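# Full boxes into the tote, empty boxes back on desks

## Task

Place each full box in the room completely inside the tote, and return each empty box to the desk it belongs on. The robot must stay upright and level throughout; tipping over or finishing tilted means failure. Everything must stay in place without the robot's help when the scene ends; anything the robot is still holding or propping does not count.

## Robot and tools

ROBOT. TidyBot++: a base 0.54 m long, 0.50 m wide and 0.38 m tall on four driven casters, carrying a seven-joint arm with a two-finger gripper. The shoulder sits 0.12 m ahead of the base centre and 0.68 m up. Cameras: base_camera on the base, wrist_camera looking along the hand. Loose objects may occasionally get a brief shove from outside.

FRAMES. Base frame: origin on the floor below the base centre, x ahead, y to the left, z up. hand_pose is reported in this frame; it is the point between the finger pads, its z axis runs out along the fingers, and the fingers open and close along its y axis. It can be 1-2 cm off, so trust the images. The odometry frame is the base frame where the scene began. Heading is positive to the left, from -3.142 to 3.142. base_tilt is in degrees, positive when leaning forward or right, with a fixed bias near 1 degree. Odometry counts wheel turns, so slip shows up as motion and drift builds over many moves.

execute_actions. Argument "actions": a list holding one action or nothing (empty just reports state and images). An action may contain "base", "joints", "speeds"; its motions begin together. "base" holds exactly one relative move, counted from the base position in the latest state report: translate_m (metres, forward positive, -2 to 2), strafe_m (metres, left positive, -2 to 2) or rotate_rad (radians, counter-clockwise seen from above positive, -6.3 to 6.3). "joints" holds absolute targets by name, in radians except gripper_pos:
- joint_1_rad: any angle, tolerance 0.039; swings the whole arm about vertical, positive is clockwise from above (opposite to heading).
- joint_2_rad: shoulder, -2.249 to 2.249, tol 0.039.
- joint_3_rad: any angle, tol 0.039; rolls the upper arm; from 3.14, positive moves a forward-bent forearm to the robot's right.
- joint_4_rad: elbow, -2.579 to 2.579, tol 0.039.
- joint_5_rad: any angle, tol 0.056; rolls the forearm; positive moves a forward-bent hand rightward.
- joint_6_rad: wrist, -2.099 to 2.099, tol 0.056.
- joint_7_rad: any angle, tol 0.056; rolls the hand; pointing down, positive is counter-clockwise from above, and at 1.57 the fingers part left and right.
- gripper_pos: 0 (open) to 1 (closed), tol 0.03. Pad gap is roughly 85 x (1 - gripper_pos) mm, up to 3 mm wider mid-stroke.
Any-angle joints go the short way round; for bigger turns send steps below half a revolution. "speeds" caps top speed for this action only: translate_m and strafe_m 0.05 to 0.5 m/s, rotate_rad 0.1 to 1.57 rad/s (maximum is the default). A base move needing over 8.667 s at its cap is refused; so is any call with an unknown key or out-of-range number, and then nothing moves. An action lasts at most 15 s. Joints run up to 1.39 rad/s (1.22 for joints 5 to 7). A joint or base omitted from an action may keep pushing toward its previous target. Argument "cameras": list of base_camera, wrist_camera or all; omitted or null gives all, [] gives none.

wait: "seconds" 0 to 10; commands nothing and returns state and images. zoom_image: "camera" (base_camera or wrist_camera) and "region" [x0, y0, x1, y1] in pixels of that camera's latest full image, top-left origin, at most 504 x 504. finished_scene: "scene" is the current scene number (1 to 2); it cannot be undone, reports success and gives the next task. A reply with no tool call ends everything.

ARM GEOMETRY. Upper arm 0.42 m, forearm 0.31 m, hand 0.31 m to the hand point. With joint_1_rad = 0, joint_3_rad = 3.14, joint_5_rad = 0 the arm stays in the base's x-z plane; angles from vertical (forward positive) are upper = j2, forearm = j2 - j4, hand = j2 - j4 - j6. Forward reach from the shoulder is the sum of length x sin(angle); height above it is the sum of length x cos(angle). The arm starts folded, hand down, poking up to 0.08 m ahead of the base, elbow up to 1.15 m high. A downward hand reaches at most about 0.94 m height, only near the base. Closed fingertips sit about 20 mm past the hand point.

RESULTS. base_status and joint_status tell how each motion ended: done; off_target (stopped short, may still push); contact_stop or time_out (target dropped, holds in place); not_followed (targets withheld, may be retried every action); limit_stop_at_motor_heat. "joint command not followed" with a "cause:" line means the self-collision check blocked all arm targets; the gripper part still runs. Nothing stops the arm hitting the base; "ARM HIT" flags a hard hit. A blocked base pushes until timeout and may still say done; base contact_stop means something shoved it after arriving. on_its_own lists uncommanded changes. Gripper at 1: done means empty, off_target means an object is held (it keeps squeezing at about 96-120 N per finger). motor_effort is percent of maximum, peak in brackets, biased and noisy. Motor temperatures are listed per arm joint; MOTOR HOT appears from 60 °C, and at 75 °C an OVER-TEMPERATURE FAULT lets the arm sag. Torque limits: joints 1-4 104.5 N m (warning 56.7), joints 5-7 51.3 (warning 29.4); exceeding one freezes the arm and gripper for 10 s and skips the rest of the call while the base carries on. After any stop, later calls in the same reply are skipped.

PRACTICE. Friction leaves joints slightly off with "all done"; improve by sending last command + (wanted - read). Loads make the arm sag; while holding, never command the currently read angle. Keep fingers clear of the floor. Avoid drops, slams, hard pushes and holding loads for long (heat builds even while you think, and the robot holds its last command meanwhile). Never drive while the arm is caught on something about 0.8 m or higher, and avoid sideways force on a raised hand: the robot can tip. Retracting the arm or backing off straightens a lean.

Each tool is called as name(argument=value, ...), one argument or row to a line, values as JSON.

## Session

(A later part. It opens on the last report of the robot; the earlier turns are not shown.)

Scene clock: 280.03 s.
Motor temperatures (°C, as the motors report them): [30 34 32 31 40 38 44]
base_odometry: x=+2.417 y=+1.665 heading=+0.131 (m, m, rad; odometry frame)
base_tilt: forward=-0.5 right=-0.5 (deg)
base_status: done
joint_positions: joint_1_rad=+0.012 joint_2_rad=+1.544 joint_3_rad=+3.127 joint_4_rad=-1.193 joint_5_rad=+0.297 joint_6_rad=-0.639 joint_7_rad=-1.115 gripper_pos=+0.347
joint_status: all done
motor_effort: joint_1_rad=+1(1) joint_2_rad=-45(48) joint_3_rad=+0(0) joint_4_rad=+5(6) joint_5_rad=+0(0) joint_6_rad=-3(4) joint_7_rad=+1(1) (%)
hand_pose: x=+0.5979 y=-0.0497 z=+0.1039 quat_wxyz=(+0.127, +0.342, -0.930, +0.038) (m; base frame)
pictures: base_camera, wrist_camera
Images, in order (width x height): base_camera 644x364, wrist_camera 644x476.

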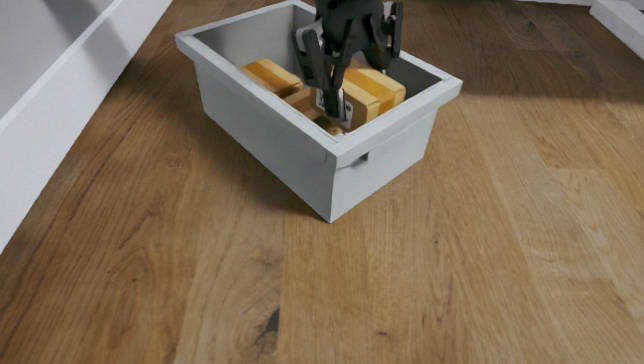

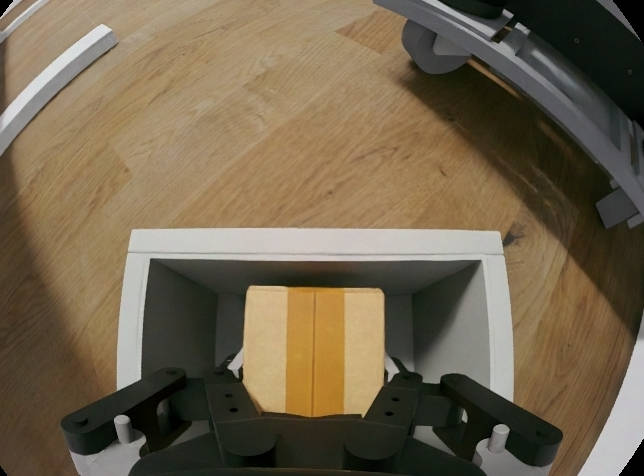

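execute_actions(
  actions=[
    {"joints":{"joint_2_rad":1.635,"joint_4_rad":-1.068}},
  ],
)

Scene clock: 282.70 s.
Motor temperatures (°C, as the motors report them): [30 34 32 31 40 38 44]
base_odometry: x=+2.417 y=+1.665 heading=+0.131 (m, m, rad; odometry frame)
base_tilt: forward=-0.6 right=-0.4 (deg)
base_status: not commanded
joint_positions: joint_1_rad=+0.013 joint_2_rad=+1.608 joint_3_rad=+3.127 joint_4_rad=-1.090 joint_5_rad=+0.298 joint_6_rad=-0.641 joint_7_rad=-1.110 gripper_pos=+0.347
joint_status: all done
motor_effort: joint_1_rad=+0(3) joint_2_rad=-37(46) joint_3_rad=+1(2) joint_4_rad=+6(13) joint_5_rad=+1(1) joint_6_rad=-1(12) joint_7_rad=-1(2) (%)
hand_pose: x=+0.6205 y=-0.0509 z=+0.0801 quat_wxyz=(+0.110, +0.343, -0.932, +0.045) (m; base frame)
pictures: base_camera, wrist_camera
Images, in order (width x height): base_camera 644x364, wrist_camera 644x476.

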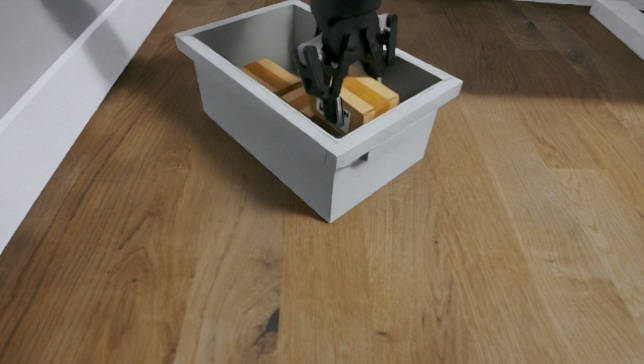

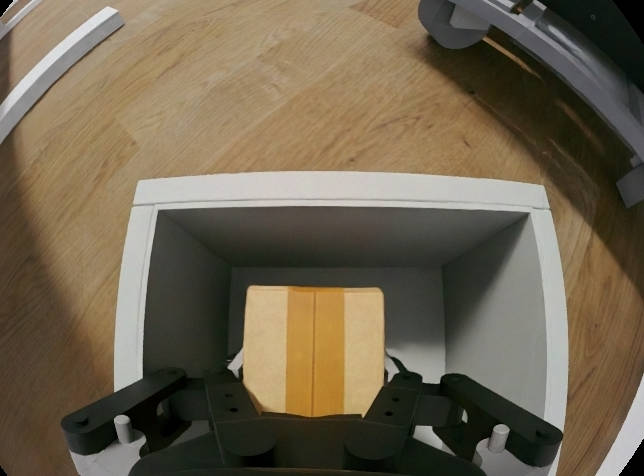

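execute_actions(
  actions=[
    {"joints":{"joint_1_rad":0.033,"joint_2_rad":1.53,"joint_4_rad":-1.205}},
  ],
)

Scene clock: 284.73 s.
Motor temperatures (°C, as the motors report them): [30 34 32 31 40 38 44]
base_odometry: x=+2.417 y=+1.665 heading=+0.131 (m, m, rad; odometry frame)
base_tilt: forward=-0.5 right=-0.4 (deg)
base_status: not commanded
joint_positions: joint_1_rad=+0.020 joint_2_rad=+1.560 joint_3_rad=+3.127 joint_4_rad=-1.191 joint_5_rad=+0.298 joint_6_rad=-0.636 joint_7_rad=-1.110 gripper_pos=+0.347
joint_status: all done
motor_effort: joint_1_rad=+0(1) joint_2_rad=-44(45) joint_3_rad=+0(1) joint_4_rad=+5(7) joint_5_rad=+1(1) joint_6_rad=-3(5) joint_7_rad=+0(0) (%)
hand_pose: x=+0.5901 y=-0.0534 z=+0.0963 quat_wxyz=(+0.132, +0.342, -0.930, +0.035) (m; base frame)
pictures: base_camera, wrist_camera
Images, in order (width x height): base_camera 644x364, wrist_camera 644x476.

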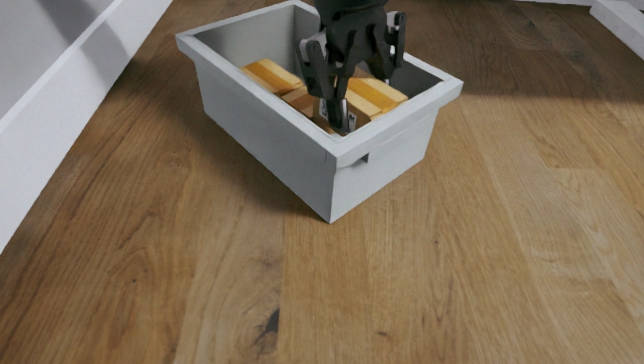

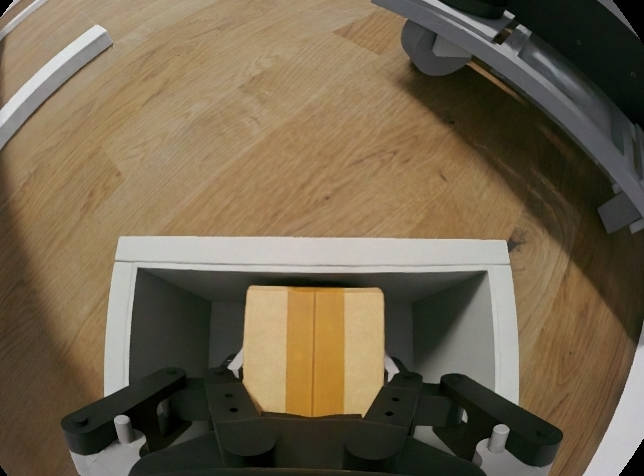

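execute_actions(
  actions=[
    {"joints":{"joint_2_rad":1.60,"joint_4_rad":-1.112}},
  ],
)

Scene clock: 286.93 s.
Motor temperatures (°C, as the motors report them): [30 34 32 31 40 38 44]
base_odometry: x=+2.417 y=+1.665 heading=+0.131 (m, m, rad; odometry frame)
base_tilt: forward=-0.5 right=-0.4 (deg)
base_status: not commanded
joint_positions: joint_1_rad=+0.020 joint_2_rad=+1.613 joint_3_rad=+3.127 joint_4_rad=-1.129 joint_5_rad=+0.298 joint_6_rad=-0.636 joint_7_rad=-1.110 gripper_pos=+0.347
joint_status: all done
motor_effort: joint_1_rad=+1(1) joint_2_rad=-45(46) joint_3_rad=+0(1) joint_4_rad=+5(7) joint_5_rad=+0(0) joint_6_rad=-3(4) joint_7_rad=+0(0) (%)
hand_pose: x=+0.5953 y=-0.0536 z=+0.0746 quat_wxyz=(+0.128, +0.341, -0.930, +0.037) (m; base frame)
pictures: base_camera, wrist_camera
Images, in order (width x height): base_camera 644x364, wrist_camera 644x476.

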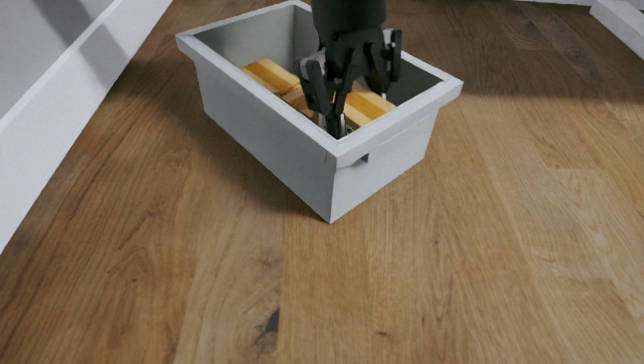

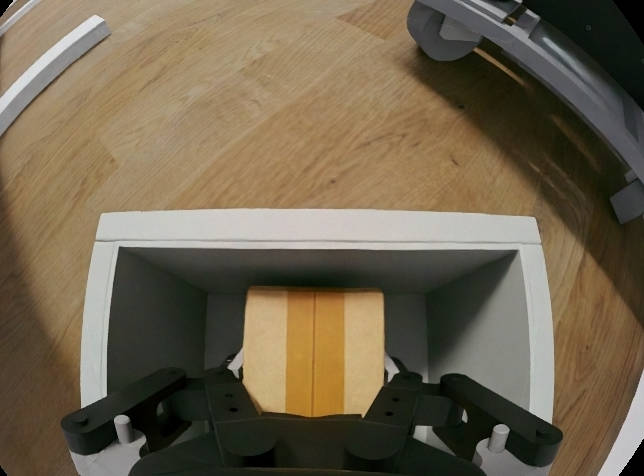

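Cleared. Continue down.

execute_actions(
  actions=[
    {"joints":{"joint_2_rad":1.685,"joint_4_rad":-1.025}},
  ],
)

Scene clock: 288.40 s.
Motor temperatures (°C, as the motors report them): [30 34 32 31 40 38 44]
base_odometry: x=+2.417 y=+1.665 heading=+0.131 (m, m, rad; odometry frame)
base_tilt: forward=-0.5 right=-0.4 (deg)
base_status: not commanded
joint_positions: joint_1_rad=+0.020 joint_2_rad=+1.703 joint_3_rad=+3.127 joint_4_rad=-1.043 joint_5_rad=+0.298 joint_6_rad=-0.636 joint_7_rad=-1.110 gripper_pos=+0.347
joint_status: all done
motor_effort: joint_1_rad=+1(1) joint_2_rad=-44(47) joint_3_rad=+1(0) joint_4_rad=+5(7) joint_5_rad=+0(0) joint_6_rad=-4(4) joint_7_rad=-1(0) (%)
hand_pose: x=+0.5894 y=-0.0537 z=+0.0365 quat_wxyz=(+0.130, +0.341, -0.930, +0.036) (m; base frame)
pictures: base_camera, wrist_camera
Images, in order (width x height): base_camera 644x364, wrist_camera 644x476.

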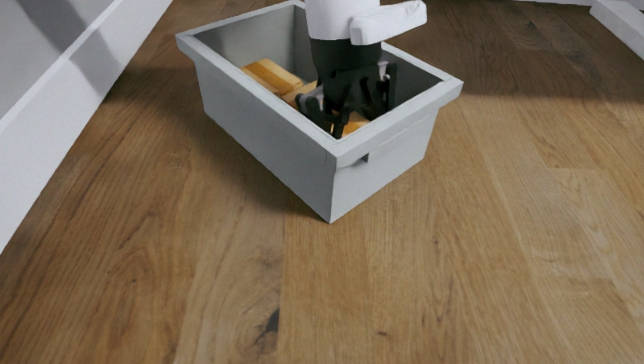

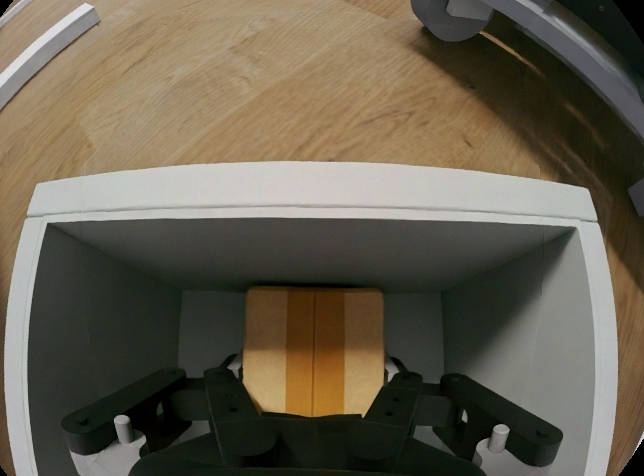

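execute_actions(
  actions=[
    {"joints":{"joint_2_rad":1.715,"joint_4_rad":-1.002}},
  ],
  cameras=["wrist_camera"],
)

Scene clock: 289.70 s.
Motor temperatures (°C, as the motors report them): [30 34 32 31 40 38 44]
base_odometry: x=+2.417 y=+1.665 heading=+0.131 (m, m, rad; odometry frame)
base_tilt: forward=-0.5 right=-0.4 (deg)
base_status: not commanded
joint_positions: joint_1_rad=+0.021 joint_2_rad=+1.714 joint_3_rad=+3.127 joint_4_rad=-1.023 joint_5_rad=+0.299 joint_6_rad=-0.636 joint_7_rad=-1.110 gripper_pos=+0.347
joint_status: all done
motor_effort: joint_1_rad=+0(2) joint_2_rad=-40(44) joint_3_rad=+0(2) joint_4_rad=+6(8) joint_5_rad=+0(0) joint_6_rad=+1(4) joint_7_rad=+1(0) (%)
hand_pose: x=+0.5940 y=-0.0543 z=+0.0324 quat_wxyz=(+0.126, +0.340, -0.931, +0.038) (m; base frame)
pictures: wrist_camera
Images, in order (width x height): wrist_camera 644x476.

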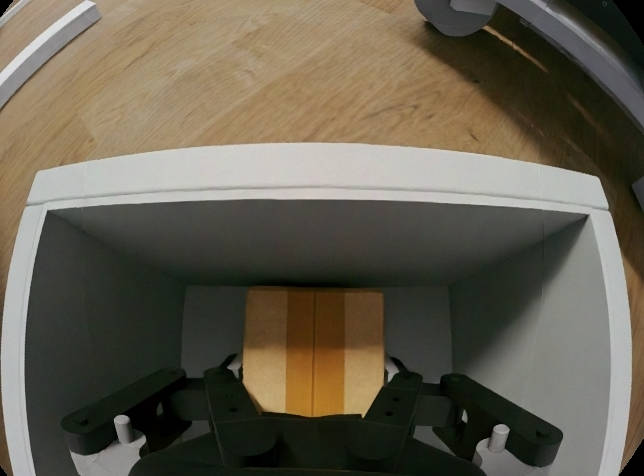

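execute_actions(
  actions=[
    {"joints":{"gripper_pos":0.2}},
  ],
  cameras=[],
)

execute_actions(
  actions=[
    {"joints":{"joint_2_rad":1.33,"joint_4_rad":-1.43}},
  ],
)

Scene clock: 291.33 s.
Motor temperatures (°C, as the motors report them): [30 34 32 31 40 38 44]
base_odometry: x=+2.417 y=+1.665 heading=+0.131 (m, m, rad; odometry frame)
base_tilt: forward=-0.6 right=-0.4 (deg)
base_status: not commanded
joint_positions: joint_1_rad=+0.021 joint_2_rad=+1.714 joint_3_rad=+3.127 joint_4_rad=-1.023 joint_5_rad=+0.299 joint_6_rad=-0.636 joint_7_rad=-1.110 gripper_pos=+0.200
joint_status: all done
motor_effort: joint_1_rad=+0(1) joint_2_rad=-41(43) joint_3_rad=+0(0) joint_4_rad=+4(5) joint_5_rad=+0(0) joint_6_rad=-2(3) joint_7_rad=+0(0) (%)
hand_pose: x=+0.5945 y=-0.0544 z=+0.0325 quat_wxyz=(+0.126, +0.340, -0.931, +0.038) (m; base frame)
pictures: none
No camera images: the call's "cameras" was empty. Leave "cameras" out to get every camera's image.

Scene clock: 292.93 s.
Motor temperatures (°C, as the motors report them): [30 34 32 31 40 38 44]
base_odometry: x=+2.417 y=+1.665 heading=+0.131 (m, m, rad; odometry frame)
base_tilt: forward=-0.5 right=-0.4 (deg)
base_status: not commanded
joint_positions: joint_1_rad=+0.021 joint_2_rad=+1.333 joint_3_rad=+3.127 joint_4_rad=-1.408 joint_5_rad=+0.299 joint_6_rad=-0.636 joint_7_rad=-1.110 gripper_pos=+0.200
joint_status: all done
motor_effort: joint_1_rad=+0(0) joint_2_rad=-41(45) joint_3_rad=+1(0) joint_4_rad=+5(5) joint_5_rad=+0(0) joint_6_rad=-2(2) joint_7_rad=+0(0) (%)
hand_pose: x=+0.5846 y=-0.0540 z=+0.1915 quat_wxyz=(+0.128, +0.343, -0.930, +0.038) (m; base frame)
pictures: base_camera, wrist_camera
Images, in order (width x height): base_camera 644x364, wrist_camera 644x476.

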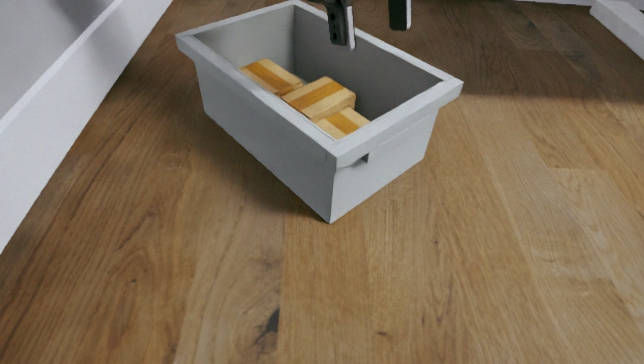

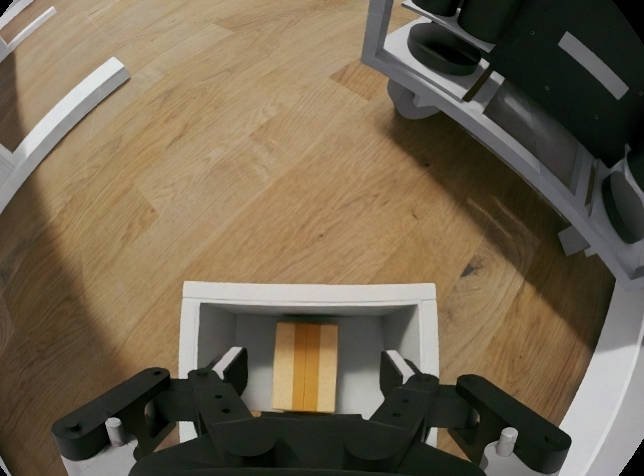

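finished_scene(
  scene=1,
)

The scene is finished: the task was done.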